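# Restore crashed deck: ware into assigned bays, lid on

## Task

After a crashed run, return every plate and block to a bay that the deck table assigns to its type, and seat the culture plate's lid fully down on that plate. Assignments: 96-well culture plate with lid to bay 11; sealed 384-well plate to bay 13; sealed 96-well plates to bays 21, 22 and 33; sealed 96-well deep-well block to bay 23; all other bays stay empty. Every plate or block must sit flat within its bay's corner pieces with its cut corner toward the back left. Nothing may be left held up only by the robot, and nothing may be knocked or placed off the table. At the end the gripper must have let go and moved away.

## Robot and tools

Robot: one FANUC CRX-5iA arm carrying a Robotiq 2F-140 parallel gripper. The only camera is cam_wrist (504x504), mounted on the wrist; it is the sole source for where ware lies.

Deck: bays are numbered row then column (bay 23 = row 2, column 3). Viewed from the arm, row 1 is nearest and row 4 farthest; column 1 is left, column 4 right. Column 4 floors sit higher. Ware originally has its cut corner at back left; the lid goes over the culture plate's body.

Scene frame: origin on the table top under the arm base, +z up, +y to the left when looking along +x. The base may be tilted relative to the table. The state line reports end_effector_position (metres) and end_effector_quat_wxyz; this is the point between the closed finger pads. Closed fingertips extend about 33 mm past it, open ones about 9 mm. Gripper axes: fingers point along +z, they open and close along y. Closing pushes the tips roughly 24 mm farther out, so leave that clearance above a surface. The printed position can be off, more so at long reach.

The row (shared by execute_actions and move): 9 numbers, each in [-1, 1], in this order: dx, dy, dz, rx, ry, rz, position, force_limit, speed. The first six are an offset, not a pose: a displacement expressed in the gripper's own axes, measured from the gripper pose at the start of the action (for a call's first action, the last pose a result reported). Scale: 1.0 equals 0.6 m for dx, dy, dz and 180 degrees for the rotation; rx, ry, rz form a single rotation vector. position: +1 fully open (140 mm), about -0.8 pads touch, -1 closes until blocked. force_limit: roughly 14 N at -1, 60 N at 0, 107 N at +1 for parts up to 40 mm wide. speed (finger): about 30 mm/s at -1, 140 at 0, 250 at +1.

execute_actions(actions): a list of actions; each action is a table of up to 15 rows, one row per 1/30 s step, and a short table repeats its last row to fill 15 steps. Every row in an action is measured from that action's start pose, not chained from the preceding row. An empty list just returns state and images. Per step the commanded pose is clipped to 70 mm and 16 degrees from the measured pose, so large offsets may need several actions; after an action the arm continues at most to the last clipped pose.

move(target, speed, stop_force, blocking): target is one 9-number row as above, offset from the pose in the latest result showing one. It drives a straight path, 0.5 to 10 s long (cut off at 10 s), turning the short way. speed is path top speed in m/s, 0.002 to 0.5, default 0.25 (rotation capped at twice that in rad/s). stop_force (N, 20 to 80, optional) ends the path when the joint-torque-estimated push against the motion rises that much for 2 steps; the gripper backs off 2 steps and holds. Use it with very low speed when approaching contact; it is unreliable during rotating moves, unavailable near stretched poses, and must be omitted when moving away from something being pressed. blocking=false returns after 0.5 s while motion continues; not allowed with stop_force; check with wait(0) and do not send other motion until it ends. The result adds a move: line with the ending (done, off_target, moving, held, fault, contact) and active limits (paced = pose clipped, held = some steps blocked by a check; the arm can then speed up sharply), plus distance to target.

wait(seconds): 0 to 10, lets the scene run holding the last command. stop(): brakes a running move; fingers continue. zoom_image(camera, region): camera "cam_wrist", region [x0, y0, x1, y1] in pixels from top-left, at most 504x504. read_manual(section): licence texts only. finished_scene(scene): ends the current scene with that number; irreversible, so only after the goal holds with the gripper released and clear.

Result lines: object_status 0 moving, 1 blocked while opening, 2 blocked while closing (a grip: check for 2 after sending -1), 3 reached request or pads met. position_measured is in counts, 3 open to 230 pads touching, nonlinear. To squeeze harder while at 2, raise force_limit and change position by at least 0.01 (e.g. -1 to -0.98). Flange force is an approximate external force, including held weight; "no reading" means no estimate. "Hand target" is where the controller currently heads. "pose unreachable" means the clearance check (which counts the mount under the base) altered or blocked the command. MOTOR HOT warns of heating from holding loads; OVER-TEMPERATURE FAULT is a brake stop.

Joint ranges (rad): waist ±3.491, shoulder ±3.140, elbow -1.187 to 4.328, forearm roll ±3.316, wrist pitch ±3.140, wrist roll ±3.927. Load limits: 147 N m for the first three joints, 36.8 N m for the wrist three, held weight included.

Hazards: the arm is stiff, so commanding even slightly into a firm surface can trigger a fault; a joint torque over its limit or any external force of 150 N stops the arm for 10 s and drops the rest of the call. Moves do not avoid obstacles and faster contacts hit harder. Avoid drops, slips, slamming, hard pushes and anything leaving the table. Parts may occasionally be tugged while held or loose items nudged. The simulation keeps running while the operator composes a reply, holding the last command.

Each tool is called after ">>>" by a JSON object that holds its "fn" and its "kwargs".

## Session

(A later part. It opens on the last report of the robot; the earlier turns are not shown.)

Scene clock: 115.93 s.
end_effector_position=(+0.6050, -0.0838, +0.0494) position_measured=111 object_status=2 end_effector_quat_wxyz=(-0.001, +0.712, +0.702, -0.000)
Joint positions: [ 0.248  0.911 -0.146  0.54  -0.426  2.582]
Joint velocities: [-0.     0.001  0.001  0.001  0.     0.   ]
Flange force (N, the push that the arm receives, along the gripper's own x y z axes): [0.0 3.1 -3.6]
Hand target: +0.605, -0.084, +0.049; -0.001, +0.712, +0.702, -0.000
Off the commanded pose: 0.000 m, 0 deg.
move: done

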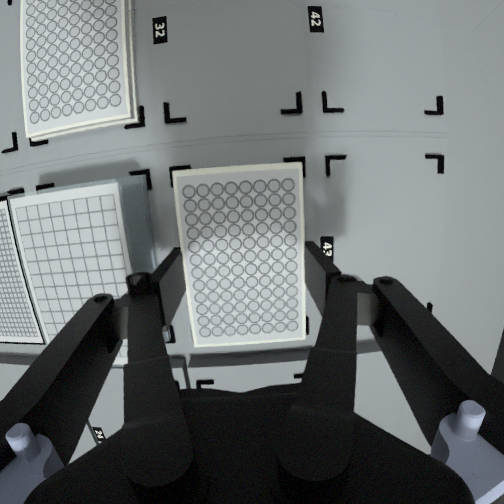

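>>> {"fn": "move", "kwargs": {"target": [0,0.0004,0.013,0,0,-0.0015,-1,0,0], "speed": 0.005, "stop_force": 20}}

>>> {"fn": "move", "kwargs": {"target": [0,0,0,0,0,0,0.3,0,-0.5]}}

>>> {"fn": "move", "kwargs": {"target": [0,0,-0.15,0,0,0,0.3,0,0], "speed": 0.1}}

>>> {"fn": "move", "kwargs": {"target": [-0.12,-0.2,-0.1,0,0,0,1,0,0], "speed": 0.15}}

>>> {"fn": "zoom_image", "kwargs": {"camera": "cam_wrist", "region": [100,0,420,280]}}

Scene clock: 121.73 s.
end_effector_position=(+0.6053, -0.0839, +0.0456) position_measured=111 object_status=2 end_effector_quat_wxyz=(-0.000, +0.712, +0.703, -0.000)
Joint positions: [ 0.246  0.919 -0.142  0.546 -0.421  2.58 ]
Joint velocities: [ 0.    -0.004 -0.003 -0.004 -0.003  0.001]
Flange force (N, the push that the arm receives, along the gripper's own x y z axes): [4.0 -1.2 -29.7]
Hand target: +0.605, -0.084, +0.046; -0.001, +0.712, +0.703, -0.000
Off the commanded pose: 0.004 m, 0 deg.
move: contact

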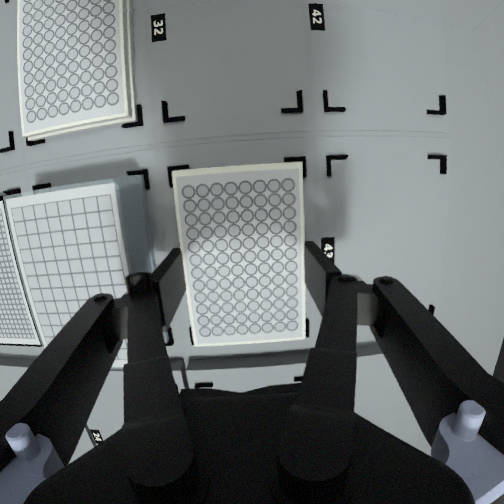

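Scene clock: 122.23 s.
end_effector_position=(+0.6052, -0.0839, +0.0456) position_measured=91 object_status=3 end_effector_quat_wxyz=(-0.001, +0.712, +0.702, -0.000)
Joint positions: [ 0.246  0.919 -0.142  0.546 -0.421  2.58 ]
Joint velocities: [-0.     0.    -0.001  0.001 -0.     0.002]
Flange force (N, the push that the arm receives, along the gripper's own x y z axes): [0.0 8.6 -3.7]
Hand target: +0.605, -0.084, +0.046; -0.000, +0.712, +0.703, -0.000
Off the commanded pose: 0.000 m, 0 deg.
move: done

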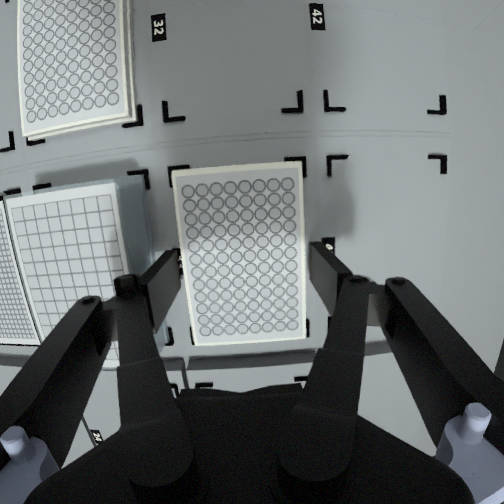

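Scene clock: 123.57 s.
end_effector_position=(+0.6052, -0.0837, +0.1355) position_measured=91 object_status=3 end_effector_quat_wxyz=(-0.001, +0.712, +0.703, -0.000)
Joint positions: [ 0.291  0.736 -0.189  0.428 -0.554  2.67 ]
Joint velocities: [ 0.    -0.002  0.001 -0.    -0.002  0.001]
Flange force (N, the push that the arm receives, along the gripper's own x y z axes): [1.1 5.2 -1.7]
Hand target: +0.605, -0.084, +0.136; -0.001, +0.712, +0.703, -0.000
Off the commanded pose: 0.000 m, 0 deg.
move: done

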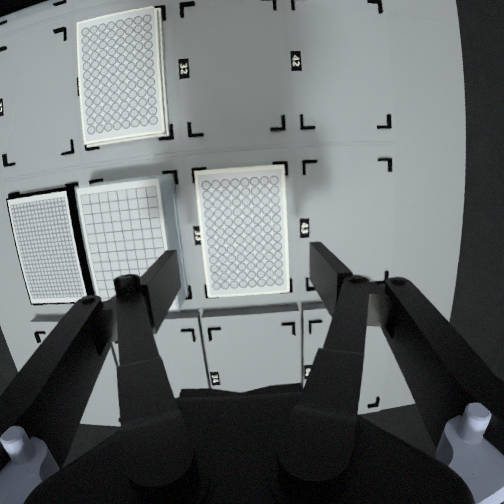

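Scene clock: 125.07 s.
end_effector_position=(+0.4844, -0.1543, +0.1955) position_measured=3 object_status=3 end_effector_quat_wxyz=(-0.001, +0.712, +0.703, -0.000)
Joint positions: [ 0.187  0.428 -0.556  0.462 -0.474  2.728]
Joint velocities: [-0.001 -0.002 -0.002 -0.    -0.     0.   ]
Flange force (N, the push that the arm receives, along the gripper's own x y z axes): [-0.9 6.3 -2.3]
Hand target: +0.484, -0.154, +0.196; -0.001, +0.712, +0.703, -0.000
Off the commanded pose: 0.000 m, 0 deg.
move: done

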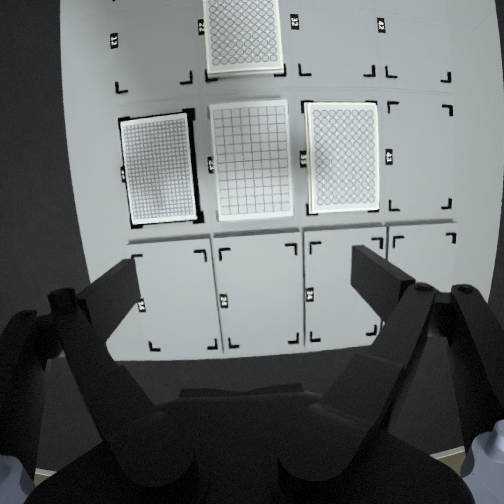

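Region (100, 0, 420, 280) of cam_wrist's 504x504 image, scaled by 1.575, with more detail than that image has; it fills the top 441 rows of this view, and the rest is white.

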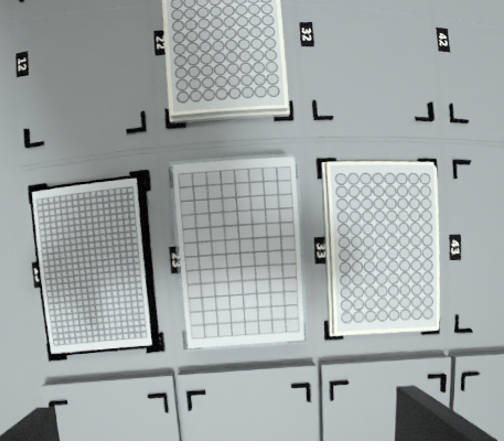

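>>> {"fn": "zoom_image", "kwargs": {"camera": "cam_wrist", "region": [280,85,420,225]}}

Region (280, 85, 420, 225) of cam_wrist's 504x504 image, scaled by 3.600, with more detail than that image has.

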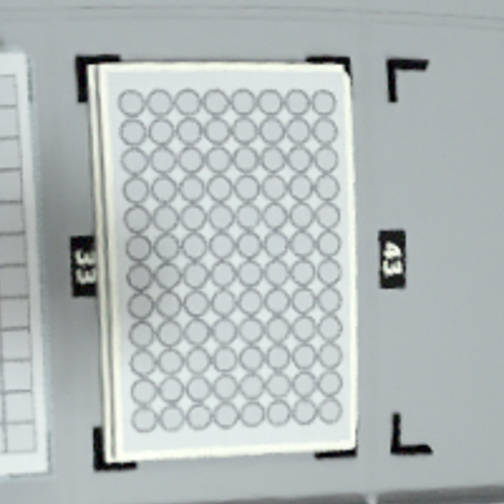

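>>> {"fn": "finished_scene", "kwargs": {"scene": 1}}

The scene is finished: the task was done.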